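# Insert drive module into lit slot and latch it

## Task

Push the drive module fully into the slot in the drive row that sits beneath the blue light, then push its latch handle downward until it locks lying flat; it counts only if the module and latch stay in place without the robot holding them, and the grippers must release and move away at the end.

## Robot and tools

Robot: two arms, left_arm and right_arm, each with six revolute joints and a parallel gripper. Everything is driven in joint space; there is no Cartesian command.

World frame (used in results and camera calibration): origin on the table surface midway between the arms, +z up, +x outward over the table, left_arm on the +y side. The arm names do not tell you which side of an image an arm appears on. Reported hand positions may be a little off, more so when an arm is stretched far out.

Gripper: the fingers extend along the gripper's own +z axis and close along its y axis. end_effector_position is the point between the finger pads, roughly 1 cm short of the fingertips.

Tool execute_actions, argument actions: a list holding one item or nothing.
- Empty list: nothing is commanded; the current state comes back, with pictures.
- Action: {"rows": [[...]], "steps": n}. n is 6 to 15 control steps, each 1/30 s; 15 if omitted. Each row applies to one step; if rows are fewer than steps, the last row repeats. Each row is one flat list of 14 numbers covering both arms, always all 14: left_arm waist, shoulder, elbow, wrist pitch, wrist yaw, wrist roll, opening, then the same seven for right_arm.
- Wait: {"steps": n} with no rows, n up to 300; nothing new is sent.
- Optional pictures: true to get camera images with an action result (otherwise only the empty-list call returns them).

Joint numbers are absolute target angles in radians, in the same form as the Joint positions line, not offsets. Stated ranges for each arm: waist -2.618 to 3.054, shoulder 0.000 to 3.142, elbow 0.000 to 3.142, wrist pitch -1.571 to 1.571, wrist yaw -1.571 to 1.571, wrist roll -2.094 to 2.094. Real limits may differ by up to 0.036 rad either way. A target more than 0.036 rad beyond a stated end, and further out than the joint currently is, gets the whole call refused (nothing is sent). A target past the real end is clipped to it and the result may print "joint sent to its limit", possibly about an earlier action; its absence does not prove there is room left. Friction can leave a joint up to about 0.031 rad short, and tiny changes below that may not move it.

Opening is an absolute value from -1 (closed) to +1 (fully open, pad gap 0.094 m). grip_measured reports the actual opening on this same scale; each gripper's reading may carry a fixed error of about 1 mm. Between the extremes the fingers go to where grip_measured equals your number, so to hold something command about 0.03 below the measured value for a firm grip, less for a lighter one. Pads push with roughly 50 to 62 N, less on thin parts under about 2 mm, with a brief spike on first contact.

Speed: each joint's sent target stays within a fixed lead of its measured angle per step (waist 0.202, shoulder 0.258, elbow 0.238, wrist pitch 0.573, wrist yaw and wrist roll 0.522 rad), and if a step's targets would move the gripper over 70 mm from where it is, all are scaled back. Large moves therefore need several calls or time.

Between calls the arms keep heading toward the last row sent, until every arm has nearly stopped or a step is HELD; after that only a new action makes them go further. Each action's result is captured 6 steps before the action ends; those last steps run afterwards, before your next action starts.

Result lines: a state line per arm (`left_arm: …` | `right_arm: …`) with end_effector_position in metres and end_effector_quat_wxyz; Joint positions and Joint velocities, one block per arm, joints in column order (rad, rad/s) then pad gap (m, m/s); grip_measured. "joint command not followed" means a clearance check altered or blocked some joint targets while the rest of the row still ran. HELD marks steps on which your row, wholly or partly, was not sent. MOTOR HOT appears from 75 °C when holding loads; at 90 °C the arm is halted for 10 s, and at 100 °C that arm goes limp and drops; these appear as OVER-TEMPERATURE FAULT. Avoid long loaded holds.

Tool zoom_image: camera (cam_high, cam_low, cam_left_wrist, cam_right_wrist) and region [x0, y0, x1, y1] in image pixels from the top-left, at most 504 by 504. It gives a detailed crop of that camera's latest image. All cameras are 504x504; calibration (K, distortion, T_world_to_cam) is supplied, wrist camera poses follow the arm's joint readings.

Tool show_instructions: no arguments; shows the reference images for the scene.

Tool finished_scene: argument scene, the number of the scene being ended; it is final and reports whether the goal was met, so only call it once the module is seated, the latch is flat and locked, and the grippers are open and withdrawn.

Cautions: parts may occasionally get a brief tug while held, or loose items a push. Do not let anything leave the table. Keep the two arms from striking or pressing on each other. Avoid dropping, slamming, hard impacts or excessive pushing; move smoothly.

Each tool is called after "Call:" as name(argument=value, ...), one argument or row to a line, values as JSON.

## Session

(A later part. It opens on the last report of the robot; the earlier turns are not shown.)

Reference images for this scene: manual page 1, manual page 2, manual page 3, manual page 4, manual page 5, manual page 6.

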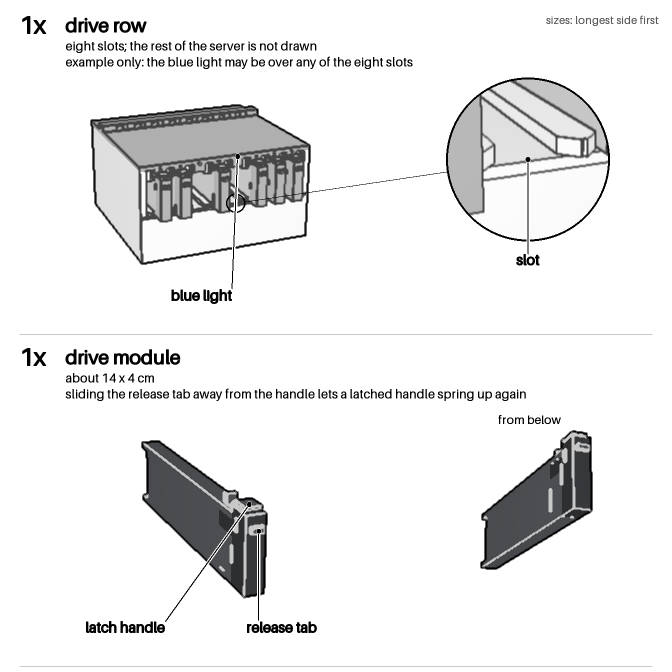

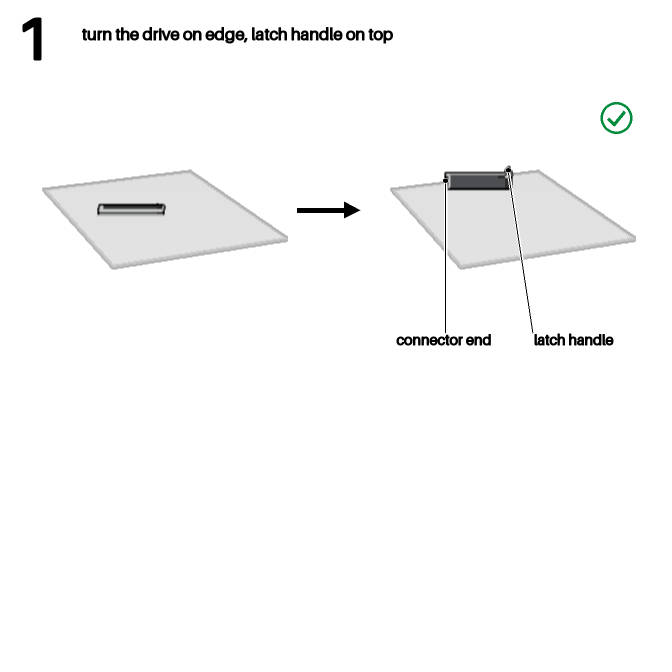

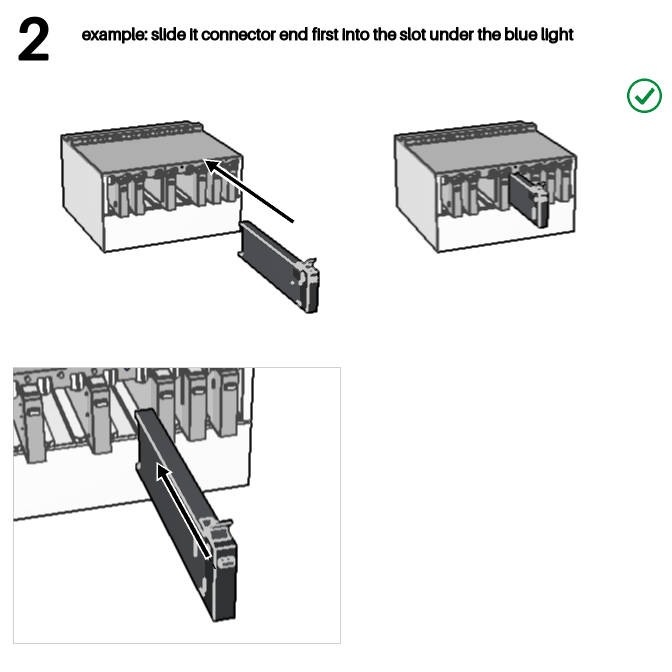

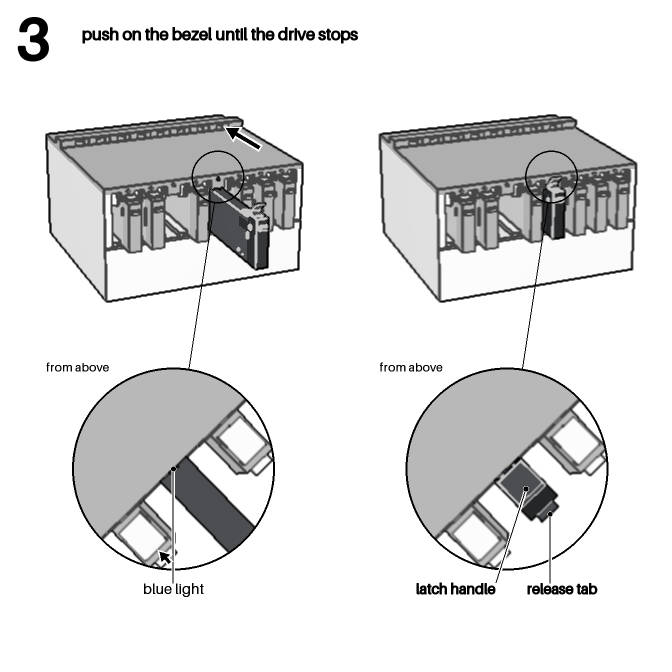

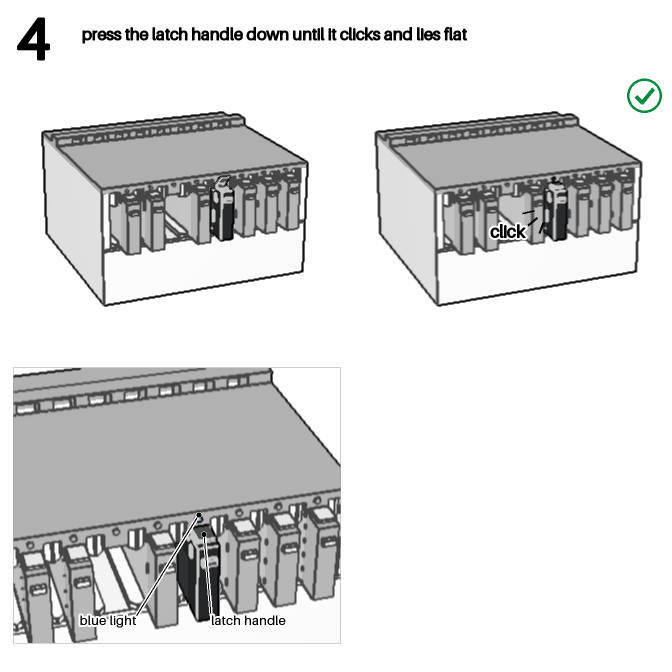

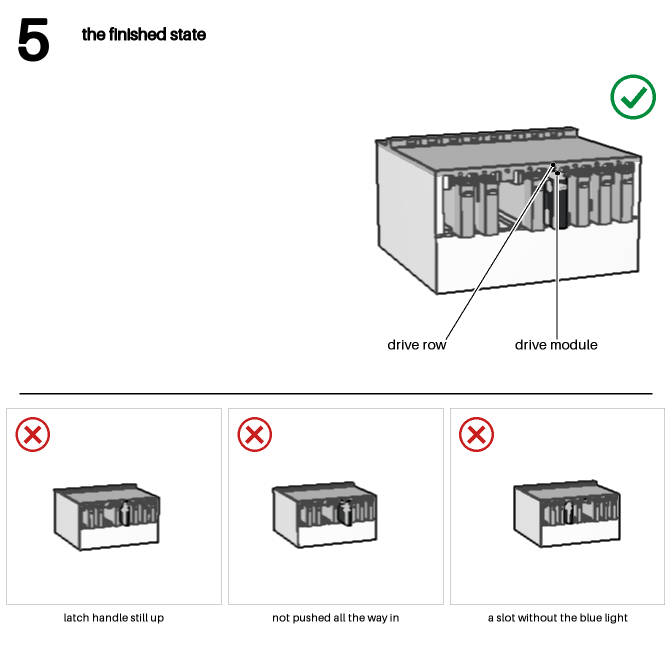

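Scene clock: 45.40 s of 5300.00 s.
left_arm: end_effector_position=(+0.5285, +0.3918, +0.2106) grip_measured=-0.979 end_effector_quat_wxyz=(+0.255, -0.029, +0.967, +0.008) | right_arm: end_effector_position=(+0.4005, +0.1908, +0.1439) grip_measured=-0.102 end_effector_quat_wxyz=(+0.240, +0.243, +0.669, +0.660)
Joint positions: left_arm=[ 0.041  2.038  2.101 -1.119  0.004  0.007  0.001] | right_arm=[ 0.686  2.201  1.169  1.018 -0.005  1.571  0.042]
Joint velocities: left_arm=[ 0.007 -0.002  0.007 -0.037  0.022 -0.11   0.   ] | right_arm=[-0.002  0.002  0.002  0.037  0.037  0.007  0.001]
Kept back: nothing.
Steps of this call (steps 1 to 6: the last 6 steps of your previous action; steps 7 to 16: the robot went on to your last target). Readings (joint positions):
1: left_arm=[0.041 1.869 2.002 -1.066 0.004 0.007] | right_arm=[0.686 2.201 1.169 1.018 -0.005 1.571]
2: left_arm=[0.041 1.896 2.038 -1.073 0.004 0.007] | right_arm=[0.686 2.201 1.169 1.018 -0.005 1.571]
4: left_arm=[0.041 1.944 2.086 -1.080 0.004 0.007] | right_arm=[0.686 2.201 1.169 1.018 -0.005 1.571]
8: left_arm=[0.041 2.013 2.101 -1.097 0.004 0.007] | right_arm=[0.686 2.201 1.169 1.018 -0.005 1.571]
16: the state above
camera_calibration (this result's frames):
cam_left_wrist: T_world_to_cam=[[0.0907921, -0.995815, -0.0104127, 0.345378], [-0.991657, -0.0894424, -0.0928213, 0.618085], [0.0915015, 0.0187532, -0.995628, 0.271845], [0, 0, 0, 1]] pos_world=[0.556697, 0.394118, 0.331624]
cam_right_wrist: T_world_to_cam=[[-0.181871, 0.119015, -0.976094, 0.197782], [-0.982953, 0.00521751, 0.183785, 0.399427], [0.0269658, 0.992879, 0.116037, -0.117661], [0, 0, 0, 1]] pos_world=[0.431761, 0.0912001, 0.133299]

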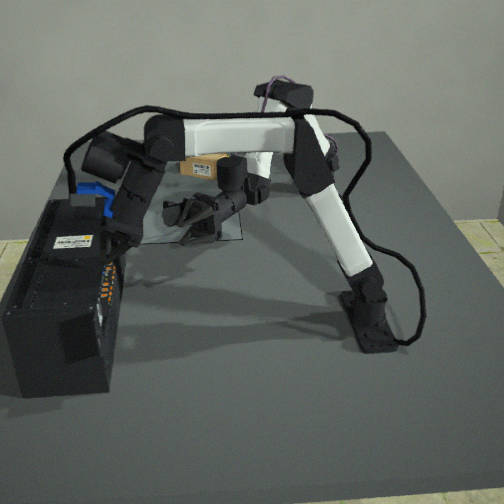

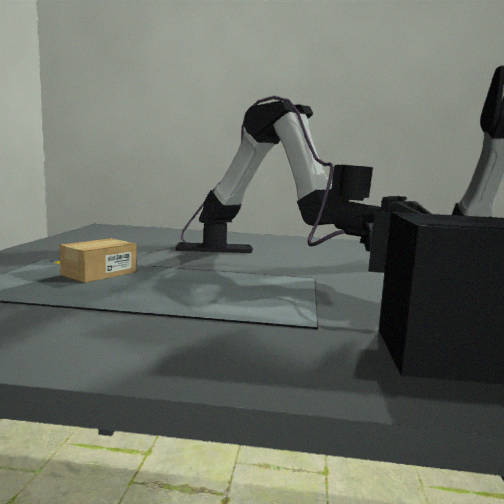

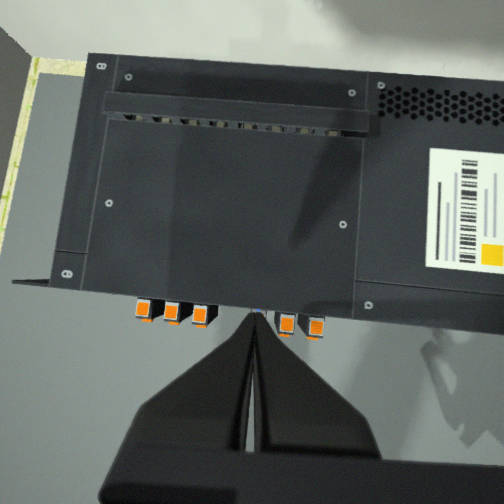

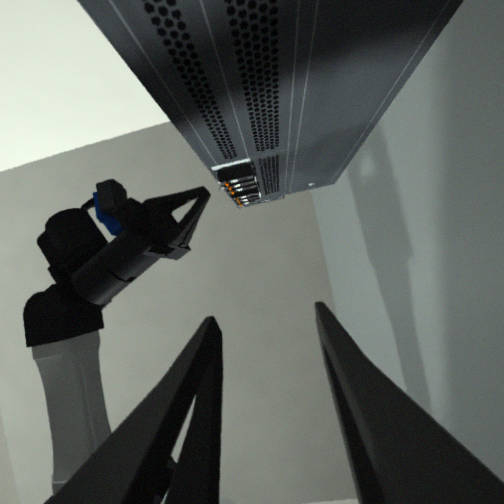

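Call:
execute_actions(
  actions=[
    {"rows":[[0.035,2.035,2.11,-1.125,0,-1.51,-1,0.68,2.195,1.19,1.02,0,1.58,-0.1]],"steps":15},
  ],
)

Call:
execute_actions(
  actions=[
    {"rows":[[0.035,2.05,2.08,-1.125,0,-1.51,-1,0.68,2.195,1.19,1.02,0,1.58,-0.1],[0.035,2.055,2.075,-1.125,0,-1.51,-1,0.68,2.195,1.19,1.02,0,1.58,-0.1],[0.035,2.06,2.075,-1.125,0,-1.51,-1,0.68,2.195,1.19,1.02,0,1.58,-0.1]],"steps":15},
  ],
)

Call:
execute_actions(
  actions=[],
)

Call:
zoom_image(
  camera="cam_right_wrist",
  region=[170, 140, 270, 240],
)

Call:
zoom_image(
  camera="cam_left_wrist",
  region=[190, 240, 320, 370],
)

Scene clock: 46.23 s of 5300.00 s.
left_arm: end_effector_position=(+0.5282, +0.3918, +0.2104) grip_measured=-0.979 end_effector_quat_wxyz=(+0.234, -0.433, +0.865, -0.100) | right_arm: end_effector_position=(+0.4005, +0.1908, +0.1439) grip_measured=-0.102 end_effector_quat_wxyz=(+0.240, +0.243, +0.669, +0.660)
Joint positions: left_arm=[ 0.041  2.038  2.101 -1.12   0.004 -0.86   0.001] | right_arm=[ 0.686  2.201  1.169  1.018 -0.005  1.571  0.042]
Joint velocities: left_arm=[ 0.002 -0.027  0.012  0.037 -0.051 -2.806 -0.001] | right_arm=[-0.027 -0.007 -0.012 -0.037  0.081 -0.007 -0.001]
Steps of this call (steps 1 to 15: the robot went on to your last target; step 16: nothing new was sent; steps 17 to 25: the first 9 steps of this action). Readings (joint positions):
17: left_arm=[0.041 2.038 2.101 -1.120 0.004 -0.070] | right_arm=[0.686 2.201 1.169 1.018 -0.005 1.571]
18: left_arm=[0.041 2.038 2.101 -1.120 0.004 -0.170] | right_arm=[0.686 2.201 1.169 1.018 -0.005 1.571]
20: left_arm=[0.041 2.038 2.101 -1.120 0.004 -0.367] | right_arm=[0.686 2.201 1.169 1.018 -0.005 1.571]
24: left_arm=[0.041 2.038 2.101 -1.120 0.004 -0.762] | right_arm=[0.686 2.201 1.169 1.018 -0.005 1.571]
25: the state above

Scene clock: 46.73 s of 5300.00 s.
left_arm: end_effector_position=(+0.5282, +0.3918, +0.2104) grip_measured=-0.979 end_effector_quat_wxyz=(-0.192, +0.675, -0.692, +0.166) | right_arm: end_effector_position=(+0.4005, +0.1908, +0.1439) grip_measured=-0.102 end_effector_quat_wxyz=(+0.240, +0.243, +0.669, +0.660)
Joint positions: left_arm=[ 0.041  2.038  2.101 -1.12   0.004 -1.479  0.001] | right_arm=[ 0.686  2.201  1.169  1.018 -0.005  1.571  0.042]
Joint velocities: left_arm=[ 0.007 -0.002 -0.007 -0.051 -0.037 -0.081 -0.001] | right_arm=[ 0.022 -0.002  0.002 -0.051 -0.007  0.095  0.001]
Steps of this call (steps 1 to 6: the last 6 steps of your previous action; steps 7 to 15: the first 9 steps of this action). Readings (joint positions):
7: left_arm=[0.041 2.038 2.101 -1.120 0.004 -1.358] | right_arm=[0.686 2.201 1.169 1.018 -0.005 1.571]
8: left_arm=[0.041 2.038 2.101 -1.120 0.004 -1.387] | right_arm=[0.686 2.201 1.169 1.018 -0.005 1.571]
10: left_arm=[0.041 2.038 2.101 -1.120 0.004 -1.429] | right_arm=[0.686 2.201 1.169 1.018 -0.005 1.571]
14: left_arm=[0.041 2.038 2.101 -1.120 0.004 -1.473] | right_arm=[0.686 2.201 1.169 1.018 -0.005 1.571]
15: the state above

Scene clock: 46.93 s of 5300.00 s.
left_arm: end_effector_position=(+0.5282, +0.3918, +0.2104) grip_measured=-0.979 end_effector_quat_wxyz=(-0.191, +0.681, -0.686, +0.168) | right_arm: end_effector_position=(+0.4005, +0.1908, +0.1439) grip_measured=-0.102 end_effector_quat_wxyz=(+0.240, +0.243, +0.669, +0.660)
Joint positions: left_arm=[ 0.041  2.038  2.101 -1.12   0.004 -1.497  0.001] | right_arm=[ 0.686  2.201  1.169  1.018 -0.005  1.571  0.042]
Joint velocities: left_arm=[ 0.012 -0.002  0.007  0.037 -0.022  0.022  0.001] | right_arm=[ 0.002  0.002  0.012 -0.007 -0.022 -0.051 -0.   ]
Kept back: nothing.
Steps of this call (steps 1 to 6: the last 6 steps of your previous action). Readings (joint positions):
1: left_arm=[0.041 2.038 2.101 -1.120 0.004 -1.484] | right_arm=[0.686 2.201 1.169 1.018 -0.005 1.571]
2: left_arm=[0.041 2.038 2.101 -1.120 0.004 -1.488] | right_arm=[0.686 2.201 1.169 1.018 -0.005 1.571]
4: left_arm=[0.041 2.038 2.101 -1.120 0.004 -1.493] | right_arm=[0.686 2.201 1.169 1.018 -0.005 1.571]
6: the state above
camera_calibration (this result's frames):
cam_left_wrist: T_world_to_cam=[[0.882882, 0.00737323, 0.469538, -0.567028], [-0.173655, -0.923872, 0.341034, 0.42128], [0.436308, -0.38263, -0.814389, 0.208676], [0, 0, 0, 1]] pos_world=[0.482729, 0.473235, 0.292513]
cam_right_wrist: T_world_to_cam=[[-0.181871, 0.119015, -0.976094, 0.197782], [-0.982953, 0.00521751, 0.183785, 0.399427], [0.0269658, 0.992879, 0.116037, -0.117661], [0, 0, 0, 1]] pos_world=[0.431761, 0.0912001, 0.133299]

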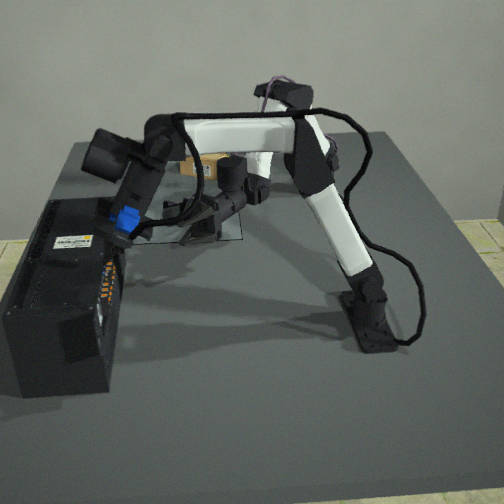

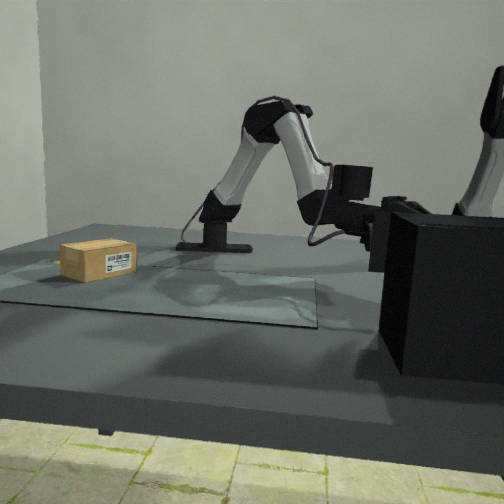

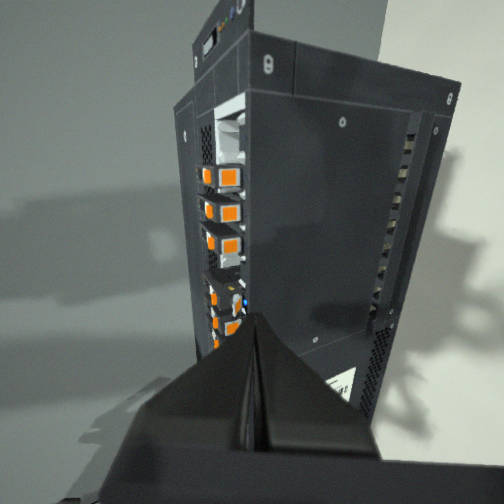

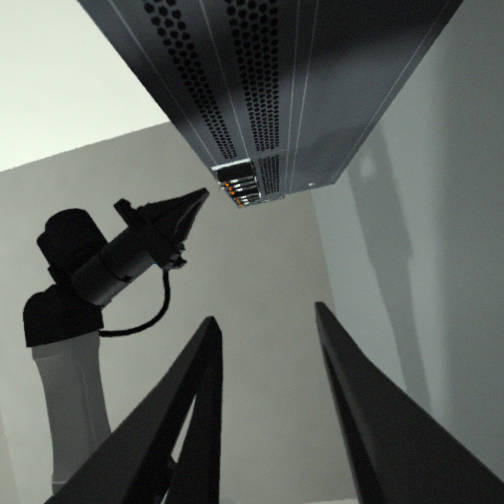

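Region (170, 140, 270, 240) of cam_right_wrist's 504x504 image, scaled by 5.040, with more detail than that image has.

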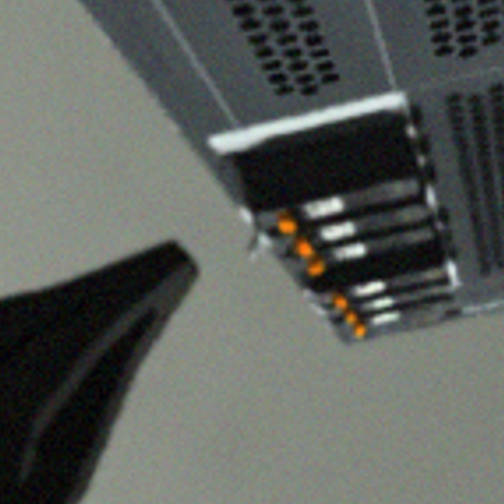

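Region (190, 240, 320, 370) of cam_left_wrist's 504x504 image, scaled by 3.877, with more detail than that image has.

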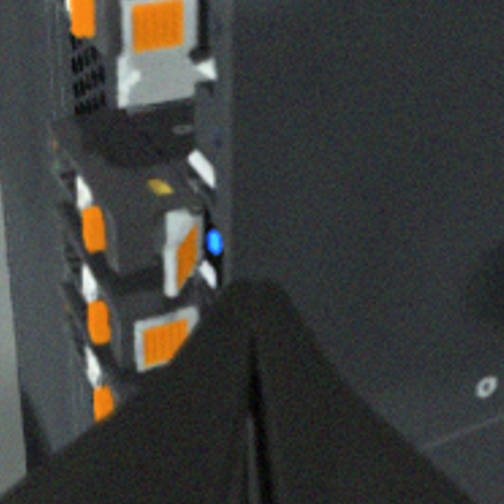

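Call:
execute_actions(
  actions=[
    {"rows":[[0.035,2.07,2.068,-1.125,0,-1.51,-1,0.68,2.195,1.19,1.02,0,1.58,-0.1],[0.035,2.075,2.064,-1.125,0,-1.51,-1,0.68,2.195,1.19,1.02,0,1.58,-0.1],[0.035,2.078,2.062,-1.125,0,-1.51,-1,0.68,2.195,1.19,1.02,0,1.58,-0.1]],"steps":15},
  ],
  pictures=true,
)

Scene clock: 47.77 s of 5300.00 s.
left_arm: end_effector_position=(+0.5256, +0.3916, +0.1929) grip_measured=-0.979 end_effector_quat_wxyz=(-0.173, +0.688, -0.688, +0.153) | right_arm: end_effector_position=(+0.4005, +0.1908, +0.1439) grip_measured=-0.102 end_effector_quat_wxyz=(+0.240, +0.243, +0.669, +0.660)
Joint positions: left_arm=[ 0.041  2.058  2.082 -1.128  0.004 -1.503  0.001] | right_arm=[ 0.686  2.201  1.169  1.018 -0.005  1.571  0.042]
Joint velocities: left_arm=[-0.017 -0.007  0.007 -0.007 -0.007 -0.022 -0.   ] | right_arm=[-0.007 -0.012  0.002  0.037  0.022  0.051  0.   ]
Steps of this call (steps 1 to 16: the robot went on to your last target; steps 17 to 25: the first 9 steps of this action). Readings (joint positions):
17: left_arm=[0.041 2.039 2.099 -1.120 0.004 -1.502] | right_arm=[0.686 2.201 1.169 1.018 -0.005 1.571]
18: left_arm=[0.041 2.041 2.096 -1.120 0.004 -1.502] | right_arm=[0.686 2.201 1.169 1.018 -0.005 1.571]
20: left_arm=[0.041 2.050 2.088 -1.120 0.004 -1.502] | right_arm=[0.686 2.201 1.169 1.018 -0.005 1.571]
24: left_arm=[0.041 2.058 2.082 -1.128 0.004 -1.503] | right_arm=[0.686 2.201 1.169 1.018 -0.005 1.571]
25: the state above
camera_calibration (this result's frames):
cam_left_wrist: T_world_to_cam=[[0.903915, 0.0149126, 0.427453, -0.562363], [-0.152329, -0.922637, 0.354312, 0.412362], [0.399667, -0.385382, -0.831713, 0.219201], [0, 0, 0, 1]] pos_world=[0.483535, 0.473323, 0.276591]
cam_right_wrist: T_world_to_cam=[[-0.181871, 0.119015, -0.976094, 0.197782], [-0.982953, 0.00521751, 0.183785, 0.399427], [0.0269658, 0.992879, 0.116037, -0.117661], [0, 0, 0, 1]] pos_world=[0.431761, 0.0912001, 0.133299]

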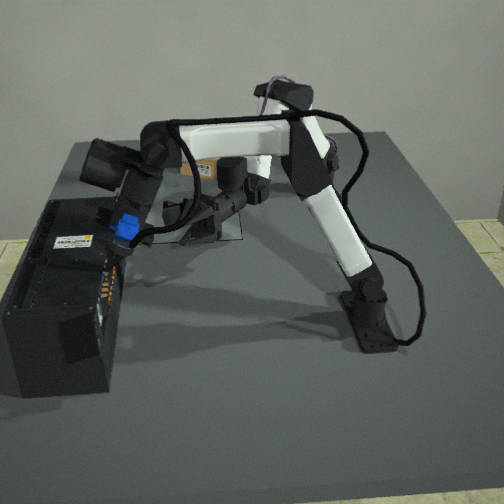

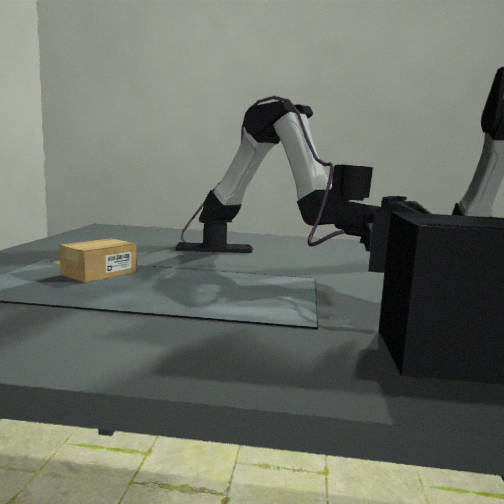

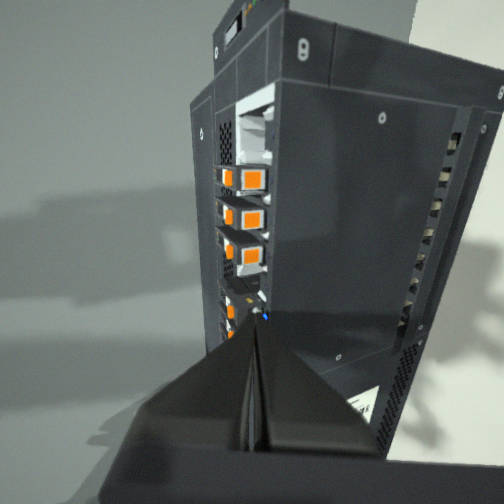

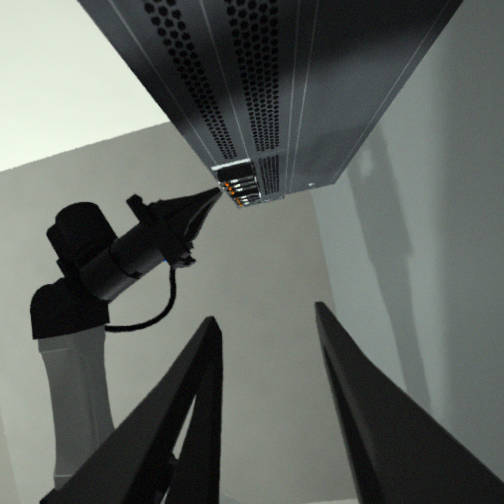

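Call:
zoom_image(
  camera="cam_right_wrist",
  region=[170,140,270,240],
)

Call:
zoom_image(
  camera="cam_left_wrist",
  region=[190,240,320,370],
)

Region (170, 140, 270, 240) of cam_right_wrist's 504x504 image, scaled by 5.040, with more detail than that image has.

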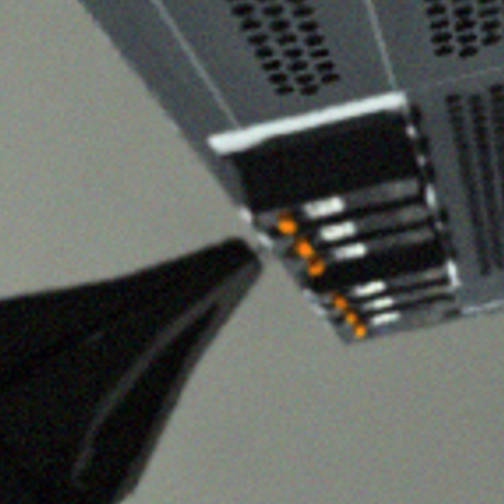

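Region (190, 240, 320, 370) of cam_left_wrist's 504x504 image, scaled by 3.877, with more detail than that image has.

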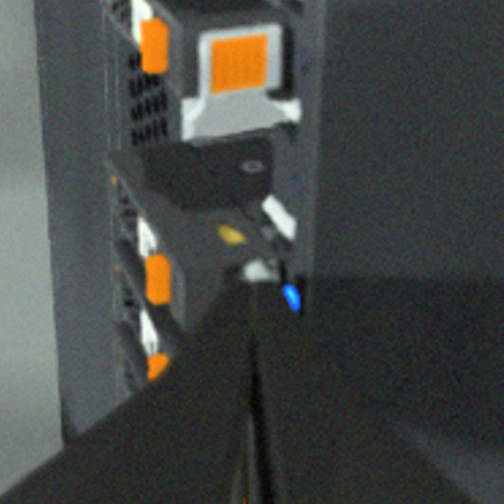

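Call:
execute_actions(
  actions=[
    {"rows":[[0.035,2.085,2.062,-1.125,0,-1.51,-1,0.68,2.195,1.19,1.02,0,1.58,-0.1],[0.035,2.09,2.062,-1.125,0,-1.51,-1,0.68,2.195,1.19,1.02,0,1.58,-0.1],[0.035,2.095,2.062,-1.125,0,-1.51,-1,0.68,2.195,1.19,1.02,0,1.58,-0.1]],"steps":15},
  ],
  pictures=true,
)

Call:
zoom_image(
  camera="cam_right_wrist",
  region=[170,140,270,240],
)

Call:
zoom_image(
  camera="cam_left_wrist",
  region=[190,240,320,370],
)

Scene clock: 48.77 s of 5300.00 s.
left_arm: end_effector_position=(+0.5256, +0.3916, +0.1923) grip_measured=-0.979 end_effector_quat_wxyz=(-0.172, +0.688, -0.688, +0.153) | right_arm: end_effector_position=(+0.4005, +0.1908, +0.1439) grip_measured=-0.102 end_effector_quat_wxyz=(+0.240, +0.243, +0.669, +0.660)
Joint positions: left_arm=[ 0.041  2.059  2.082 -1.129  0.004 -1.503  0.001] | right_arm=[ 0.686  2.201  1.169  1.018 -0.005  1.571  0.042]
Joint velocities: left_arm=[-0.007 -0.007 -0.002  0.022  0.037 -0.037  0.   ] | right_arm=[-0.002  0.002  0.012 -0.007 -0.007 -0.066  0.   ]
Steps of this call (steps 1 to 6: the last 6 steps of your previous action; steps 7 to 15: the robot went on to your last target; steps 16 to 21: nothing new was sent; steps 22 to 30: the first 9 steps of this action). Readings (joint positions):
22: left_arm=[0.041 2.058 2.082 -1.128 0.004 -1.503] | right_arm=[0.686 2.201 1.169 1.018 -0.005 1.571]
23: left_arm=[0.041 2.058 2.082 -1.128 0.004 -1.503] | right_arm=[0.686 2.201 1.169 1.018 -0.005 1.571]
25: left_arm=[0.041 2.059 2.082 -1.129 0.004 -1.503] | right_arm=[0.686 2.201 1.169 1.018 -0.005 1.571]
29: left_arm=[0.041 2.059 2.082 -1.129 0.004 -1.503] | right_arm=[0.686 2.201 1.169 1.018 -0.005 1.571]
30: the state above
camera_calibration (this result's frames):
cam_left_wrist: T_world_to_cam=[[0.904564, 0.0149568, 0.426075, -0.562211], [-0.15179, -0.9226, 0.354639, 0.412211], [0.398401, -0.385468, -0.832281, 0.219517], [0, 0, 0, 1]] pos_world=[0.48367, 0.473332, 0.276058]
cam_right_wrist: T_world_to_cam=[[-0.181871, 0.119015, -0.976094, 0.197782], [-0.982953, 0.00521751, 0.183785, 0.399427], [0.0269658, 0.992879, 0.116037, -0.117661], [0, 0, 0, 1]] pos_world=[0.431761, 0.0912001, 0.133299]

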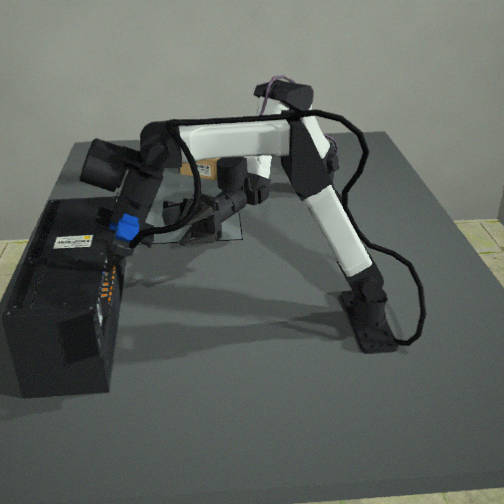

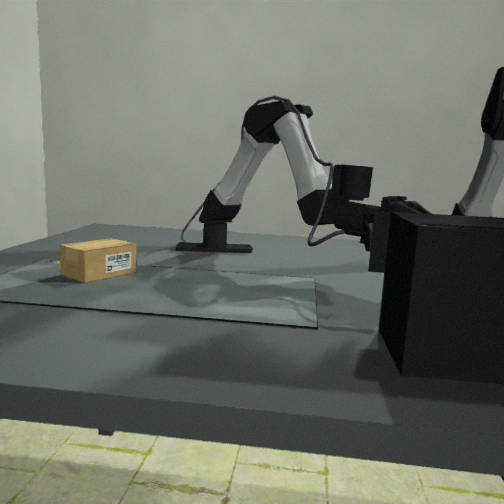

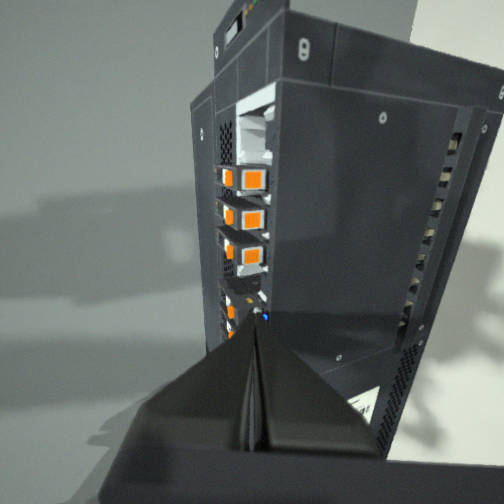

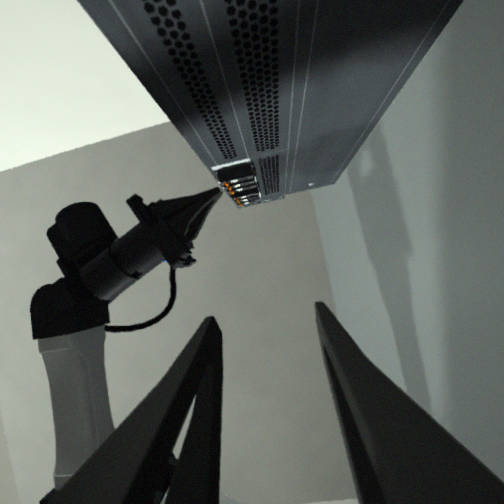

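Region (170, 140, 270, 240) of cam_right_wrist's 504x504 image, scaled by 5.040, with more detail than that image has.

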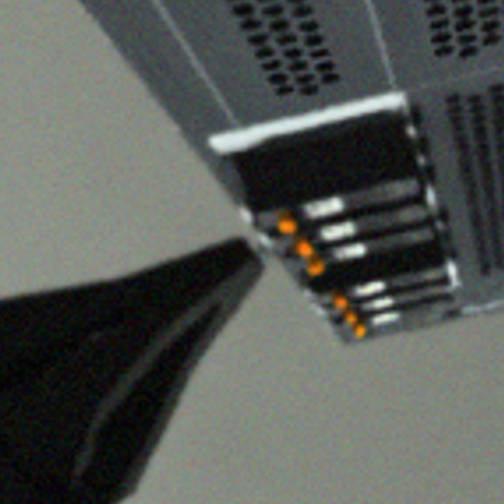

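Region (190, 240, 320, 370) of cam_left_wrist's 504x504 image, scaled by 3.877, with more detail than that image has.

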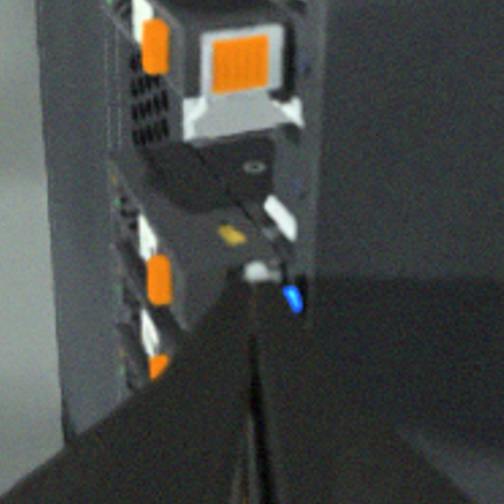

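Call:
execute_actions(
  actions=[
    {"rows":[[0.035,2.09,2.05,-1.125,0,-1.51,-1,0.68,2.195,1.19,1.02,0,1.58,-0.1],[0.035,2.09,2.045,-1.125,0,-1.51,-1,0.68,2.195,1.19,1.02,0,1.58,-0.1],[0.035,2.09,2.04,-1.125,0,-1.51,-1,0.68,2.195,1.19,1.02,0,1.58,-0.1]],"steps":15},
  ],
  pictures=true,
)

Call:
zoom_image(
  camera="cam_right_wrist",
  region=[170,140,270,240],
)

Call:
zoom_image(
  camera="cam_left_wrist",
  region=[190,240,320,370],
)

Scene clock: 49.33 s of 5300.00 s.
left_arm: end_effector_position=(+0.5232, +0.3914, +0.1871) grip_measured=-0.979 end_effector_quat_wxyz=(-0.167, +0.689, -0.689, +0.148) | right_arm: end_effector_position=(+0.4005, +0.1908, +0.1439) grip_measured=-0.102 end_effector_quat_wxyz=(+0.240, +0.243, +0.669, +0.660)
Joint positions: left_arm=[ 0.041  2.059  2.067 -1.129  0.004 -1.503  0.001] | right_arm=[ 0.686  2.201  1.169  1.018 -0.005  1.571  0.042]
Joint velocities: left_arm=[ 0.002 -0.007 -0.012  0.022  0.051  0.022 -0.   ] | right_arm=[-0.017 -0.002 -0.002 -0.022 -0.037  0.022  0.   ]
Steps of this call (steps 1 to 6: the last 6 steps of your previous action; steps 7 to 8: the robot went on to your last target; steps 9 to 17: the first 9 steps of this action). Readings (joint positions):
9: left_arm=[0.041 2.059 2.082 -1.129 0.004 -1.503] | right_arm=[0.686 2.201 1.169 1.018 -0.005 1.571]
10: left_arm=[0.041 2.059 2.082 -1.129 0.004 -1.503] | right_arm=[0.686 2.201 1.169 1.018 -0.005 1.571]
12: left_arm=[0.041 2.059 2.078 -1.129 0.004 -1.503] | right_arm=[0.686 2.201 1.169 1.018 -0.005 1.571]
16: left_arm=[0.041 2.059 2.067 -1.129 0.004 -1.503] | right_arm=[0.686 2.201 1.169 1.018 -0.005 1.571]
17: the state above
camera_calibration (this result's frames):
cam_left_wrist: T_world_to_cam=[[0.910779, 0.0157615, 0.412593, -0.558912], [-0.146189, -0.922231, 0.357936, 0.40988], [0.386147, -0.386317, -0.837645, 0.223766], [0, 0, 0, 1]] pos_world=[0.482559, 0.473258, 0.271328]
cam_right_wrist: T_world_to_cam=[[-0.181871, 0.119015, -0.976094, 0.197782], [-0.982953, 0.00521751, 0.183785, 0.399427], [0.0269658, 0.992879, 0.116037, -0.117661], [0, 0, 0, 1]] pos_world=[0.431761, 0.0912001, 0.133299]

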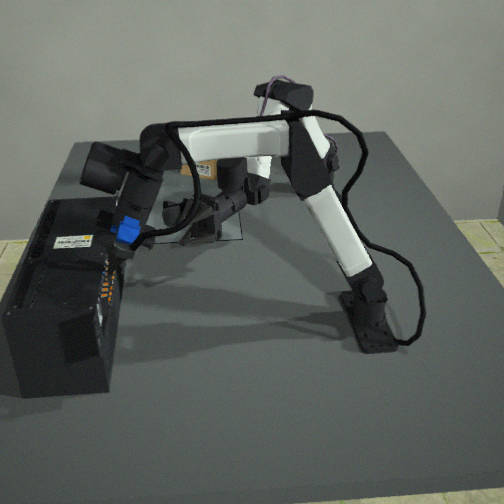

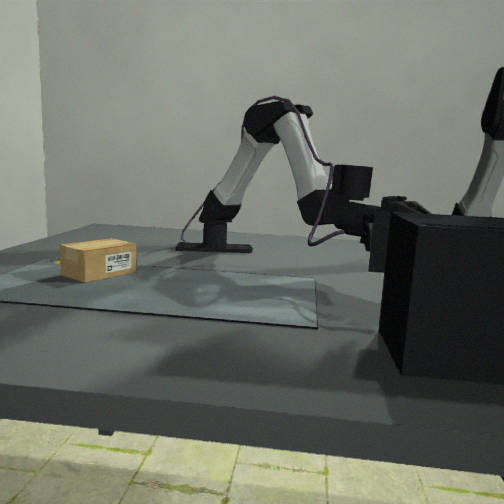

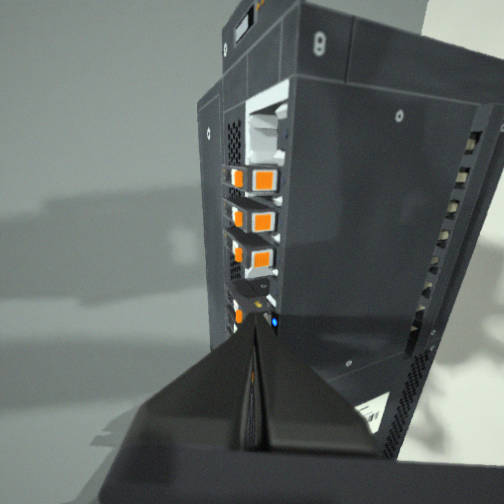

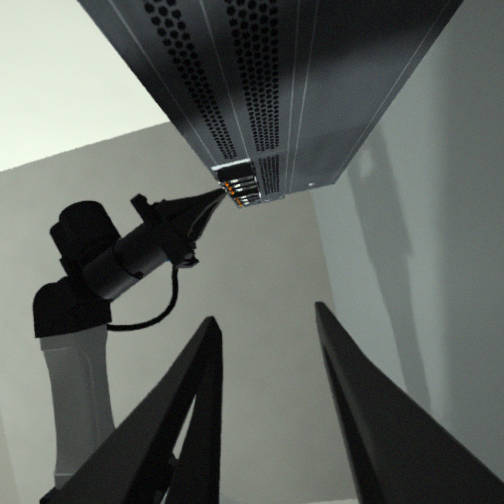

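Region (170, 140, 270, 240) of cam_right_wrist's 504x504 image, scaled by 5.040, with more detail than that image has.

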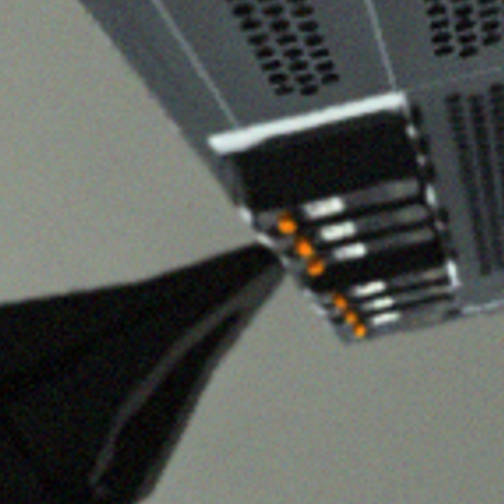

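Region (190, 240, 320, 370) of cam_left_wrist's 504x504 image, scaled by 3.877, with more detail than that image has.

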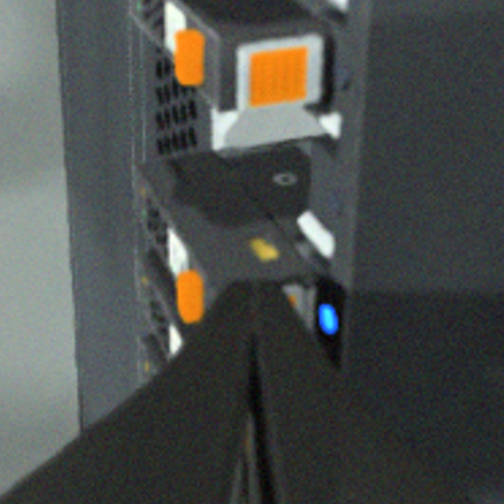

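Latch is rotating. Press more.

Call:
execute_actions(
  actions=[
    {"rows":[[0.035,2.1,2.035,-1.125,0,-1.51,-1,0.68,2.195,1.19,1.02,0,1.58,-0.1],[0.035,2.105,2.033,-1.125,0,-1.51,-1,0.68,2.195,1.19,1.02,0,1.58,-0.1],[0.035,2.11,2.03,-1.125,0,-1.51,-1,0.68,2.195,1.19,1.02,0,1.58,-0.1],[0.035,2.115,2.025,-1.125,0,-1.51,-1,0.68,2.195,1.19,1.02,0,1.58,-0.1]],"steps":15},
  ],
)

Scene clock: 49.83 s of 5300.00 s.
left_arm: end_effector_position=(+0.5234, +0.3915, +0.1860) grip_measured=-0.979 end_effector_quat_wxyz=(-0.166, +0.689, -0.690, +0.147) | right_arm: end_effector_position=(+0.4005, +0.1908, +0.1439) grip_measured=-0.102 end_effector_quat_wxyz=(+0.240, +0.243, +0.669, +0.660)
Joint positions: left_arm=[ 0.041  2.062  2.067 -1.129  0.004 -1.503  0.001] | right_arm=[ 0.686  2.201  1.169  1.018 -0.005  1.571  0.042]
Joint velocities: left_arm=[-0.017  0.007  0.012  0.022 -0.051 -0.066 -0.001] | right_arm=[-0.007 -0.027 -0.017  0.066 -0.022 -0.007  0.001]
Steps of this call (steps 1 to 6: the last 6 steps of your previous action; steps 7 to 15: the first 9 steps of this action). Readings (joint positions):
7: left_arm=[0.041 2.061 2.067 -1.129 0.004 -1.503] | right_arm=[0.686 2.201 1.169 1.018 -0.005 1.571]
8: left_arm=[0.041 2.061 2.067 -1.129 0.004 -1.503] | right_arm=[0.686 2.201 1.169 1.018 -0.005 1.571]
10: left_arm=[0.041 2.062 2.067 -1.129 0.004 -1.503] | right_arm=[0.686 2.201 1.169 1.018 -0.005 1.571]
14: left_arm=[0.041 2.062 2.067 -1.129 0.004 -1.503] | right_arm=[0.686 2.201 1.169 1.018 -0.005 1.571]
15: the state above

Call:
execute_actions(
  actions=[
    {"rows":[[0.035,2.12,2.02,-1.125,0,-1.51,-1,0.68,2.195,1.19,1.02,0,1.58,-0.1],[0.035,2.125,2.015,-1.125,0,-1.51,-1,0.68,2.195,1.19,1.02,0,1.58,-0.1],[0.035,2.13,2.01,-1.125,0,-1.51,-1,0.68,2.195,1.19,1.02,0,1.58,-0.1]],"steps":14},
  ],
)

Call:
execute_actions(
  actions=[
    {"rows":[[0.035,2.09,2.05,-1.125,0,-1.51,-1,0.68,2.195,1.19,1.02,0,1.58,-0.1],[0.035,2.05,2.08,-1.125,0,-1.51,-1,0.68,2.195,1.19,1.02,0,1.58,-0.1],[0.035,2.02,2.095,-1.125,0,-1.51,-1,0.68,2.195,1.19,1.02,0,1.58,-0.1],[0.035,2.0,2.1,-1.125,0,-1.51,-1,0.68,2.195,1.19,1.02,0,1.58,-0.1],[0.035,1.98,2.1,-1.125,0,-1.51,-1,0.68,2.195,1.19,1.02,0,1.58,-0.1],[0.035,1.97,2.1,-1.125,0,-1.51,-1,0.68,2.195,1.19,1.02,0,1.58,-0.1]],"steps":15},
  ],
)

Call:
execute_actions(
  actions=[
    {"steps":8},
  ],
  pictures=true,
)

Call:
zoom_image(
  camera="cam_right_wrist",
  region=[170,140,270,240],
)

Call:
zoom_image(
  camera="cam_left_wrist",
  region=[170,200,320,350],
)

Scene clock: 50.53 s of 5300.00 s.
left_arm: end_effector_position=(+0.5232, +0.3914, +0.1850) grip_measured=-0.979 end_effector_quat_wxyz=(-0.165, +0.689, -0.690, +0.147) | right_arm: end_effector_position=(+0.4005, +0.1908, +0.1439) grip_measured=-0.102 end_effector_quat_wxyz=(+0.240, +0.243, +0.669, +0.660)
Joint positions: left_arm=[ 0.041  2.062  2.064 -1.127  0.004 -1.503  0.001] | right_arm=[ 0.686  2.201  1.169  1.018 -0.005  1.571  0.042]
Joint velocities: left_arm=[-0.002  0.002 -0.007 -0.022 -0.022 -0.051 -0.001] | right_arm=[-0.012  0.002 -0.007  0.022  0.095 -0.037 -0.001]
Steps of this call (steps 1 to 6: the last 6 steps of your previous action; steps 7 to 13: the robot went on to your last target; steps 14 to 21: the first 8 steps of this action). Readings (joint positions):
14: left_arm=[0.041 2.062 2.067 -1.129 0.004 -1.503] | right_arm=[0.686 2.201 1.169 1.018 -0.005 1.571]
15: left_arm=[0.041 2.062 2.065 -1.128 0.004 -1.503] | right_arm=[0.686 2.201 1.169 1.018 -0.005 1.571]
17: left_arm=[0.041 2.062 2.064 -1.127 0.004 -1.503] | right_arm=[0.686 2.201 1.169 1.018 -0.005 1.571]
21: the state above

Scene clock: 51.03 s of 5300.00 s.
left_arm: end_effector_position=(+0.5190, +0.3911, +0.2163) grip_measured=-0.979 end_effector_quat_wxyz=(-0.190, +0.684, -0.684, +0.168) | right_arm: end_effector_position=(+0.4005, +0.1908, +0.1439) grip_measured=-0.102 end_effector_quat_wxyz=(+0.240, +0.243, +0.669, +0.660)
Joint positions: left_arm=[ 0.041  2.001  2.071 -1.128  0.004 -1.503  0.001] | right_arm=[ 0.686  2.201  1.169  1.018 -0.005  1.571  0.042]
Joint velocities: left_arm=[-0.017 -0.276  0.144 -0.095  0.007  0.007 -0.   ] | right_arm=[-0.002 -0.007 -0.002  0.007  0.022 -0.022  0.   ]
Steps of this call (steps 1 to 6: the last 6 steps of your previous action; steps 7 to 15: the first 9 steps of this action). Readings (joint positions):
7: left_arm=[0.041 2.062 2.064 -1.127 0.004 -1.503] | right_arm=[0.686 2.201 1.169 1.018 -0.005 1.571]
8: left_arm=[0.041 2.058 2.065 -1.127 0.004 -1.503] | right_arm=[0.686 2.201 1.169 1.018 -0.005 1.571]
10: left_arm=[0.041 2.053 2.066 -1.127 0.004 -1.503] | right_arm=[0.686 2.201 1.169 1.018 -0.005 1.571]
14: left_arm=[0.041 2.012 2.067 -1.128 0.004 -1.503] | right_arm=[0.686 2.201 1.169 1.018 -0.005 1.571]
15: the state above

Scene clock: 51.30 s of 5300.00 s.
left_arm: end_effector_position=(+0.5182, +0.3911, +0.2304) grip_measured=-0.979 end_effector_quat_wxyz=(-0.202, +0.681, -0.681, +0.179) | right_arm: end_effector_position=(+0.4005, +0.1908, +0.1439) grip_measured=-0.102 end_effector_quat_wxyz=(+0.240, +0.243, +0.669, +0.660)
Joint positions: left_arm=[ 0.041  1.98   2.083 -1.128  0.004 -1.503  0.001] | right_arm=[ 0.686  2.201  1.169  1.018 -0.005  1.571  0.042]
Joint velocities: left_arm=[ 0.012 -0.007 -0.012  0.007  0.051  0.007 -0.   ] | right_arm=[-0.012 -0.012  0.002  0.066 -0.066 -0.037  0.   ]
Kept back: nothing.
Steps of this call (steps 1 to 6: the last 6 steps of your previous action; steps 7 to 8: the robot went on to your last target). Readings (joint positions):
1: left_arm=[0.041 1.993 2.076 -1.128 0.004 -1.503] | right_arm=[0.686 2.201 1.169 1.018 -0.005 1.571]
2: left_arm=[0.041 1.986 2.079 -1.128 0.004 -1.503] | right_arm=[0.686 2.201 1.169 1.018 -0.005 1.571]
4: left_arm=[0.041 1.981 2.083 -1.128 0.004 -1.503] | right_arm=[0.686 2.201 1.169 1.018 -0.005 1.571]
8: the state above
camera_calibration (this result's frames):
cam_left_wrist: T_world_to_cam=[[0.867078, 0.0127882, 0.498009, -0.568019], [-0.179506, -0.924498, 0.336275, 0.416467], [0.464708, -0.380972, -0.799316, 0.21022], [0, 0, 0, 1]] pos_world=[0.469583, 0.472375, 0.310863]
cam_right_wrist: T_world_to_cam=[[-0.181871, 0.119015, -0.976094, 0.197782], [-0.982953, 0.00521751, 0.183785, 0.399427], [0.0269658, 0.992879, 0.116037, -0.117661], [0, 0, 0, 1]] pos_world=[0.431761, 0.0912001, 0.133299]

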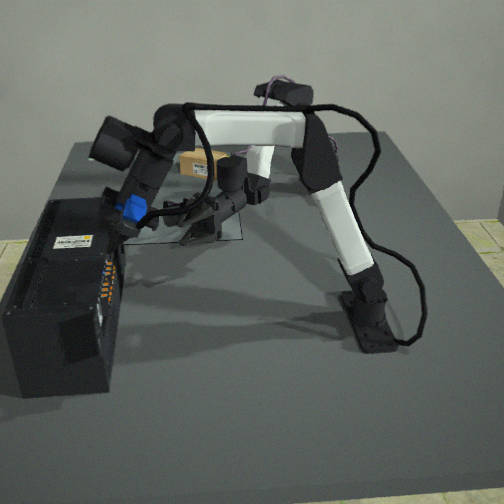

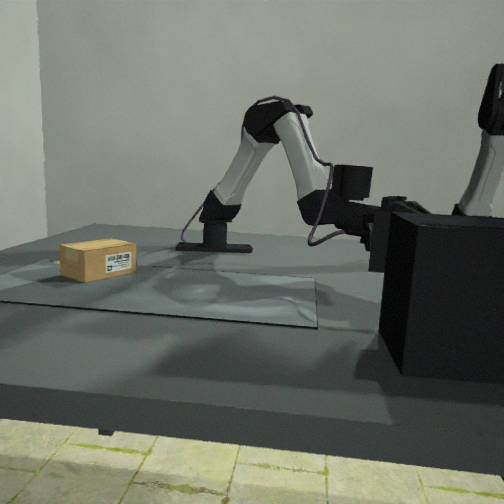

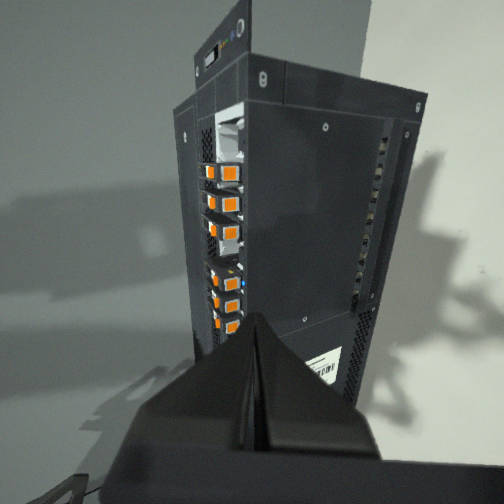

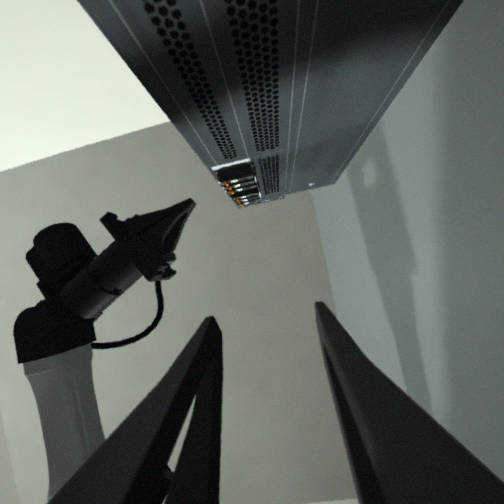

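Region (170, 140, 270, 240) of cam_right_wrist's 504x504 image, scaled by 5.040, with more detail than that image has.

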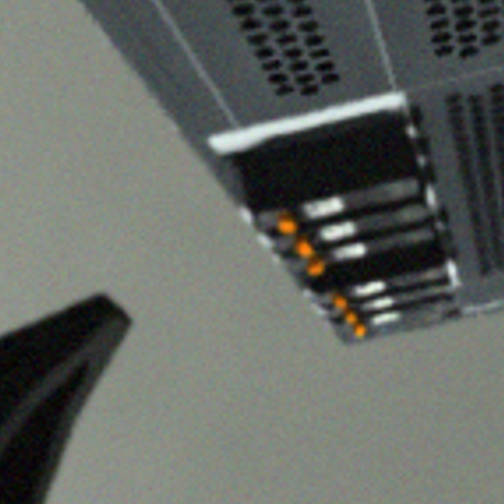

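Region (170, 200, 320, 350) of cam_left_wrist's 504x504 image, scaled by 3.360, with more detail than that image has.

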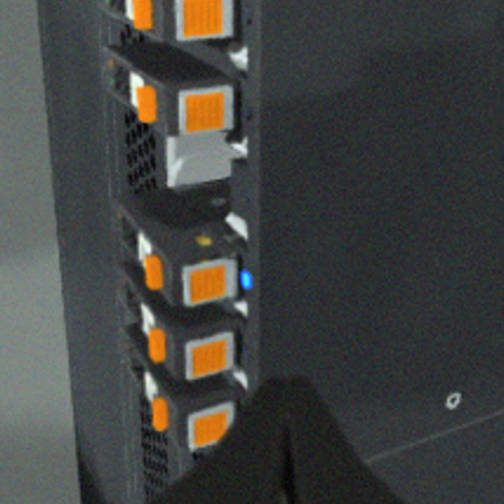

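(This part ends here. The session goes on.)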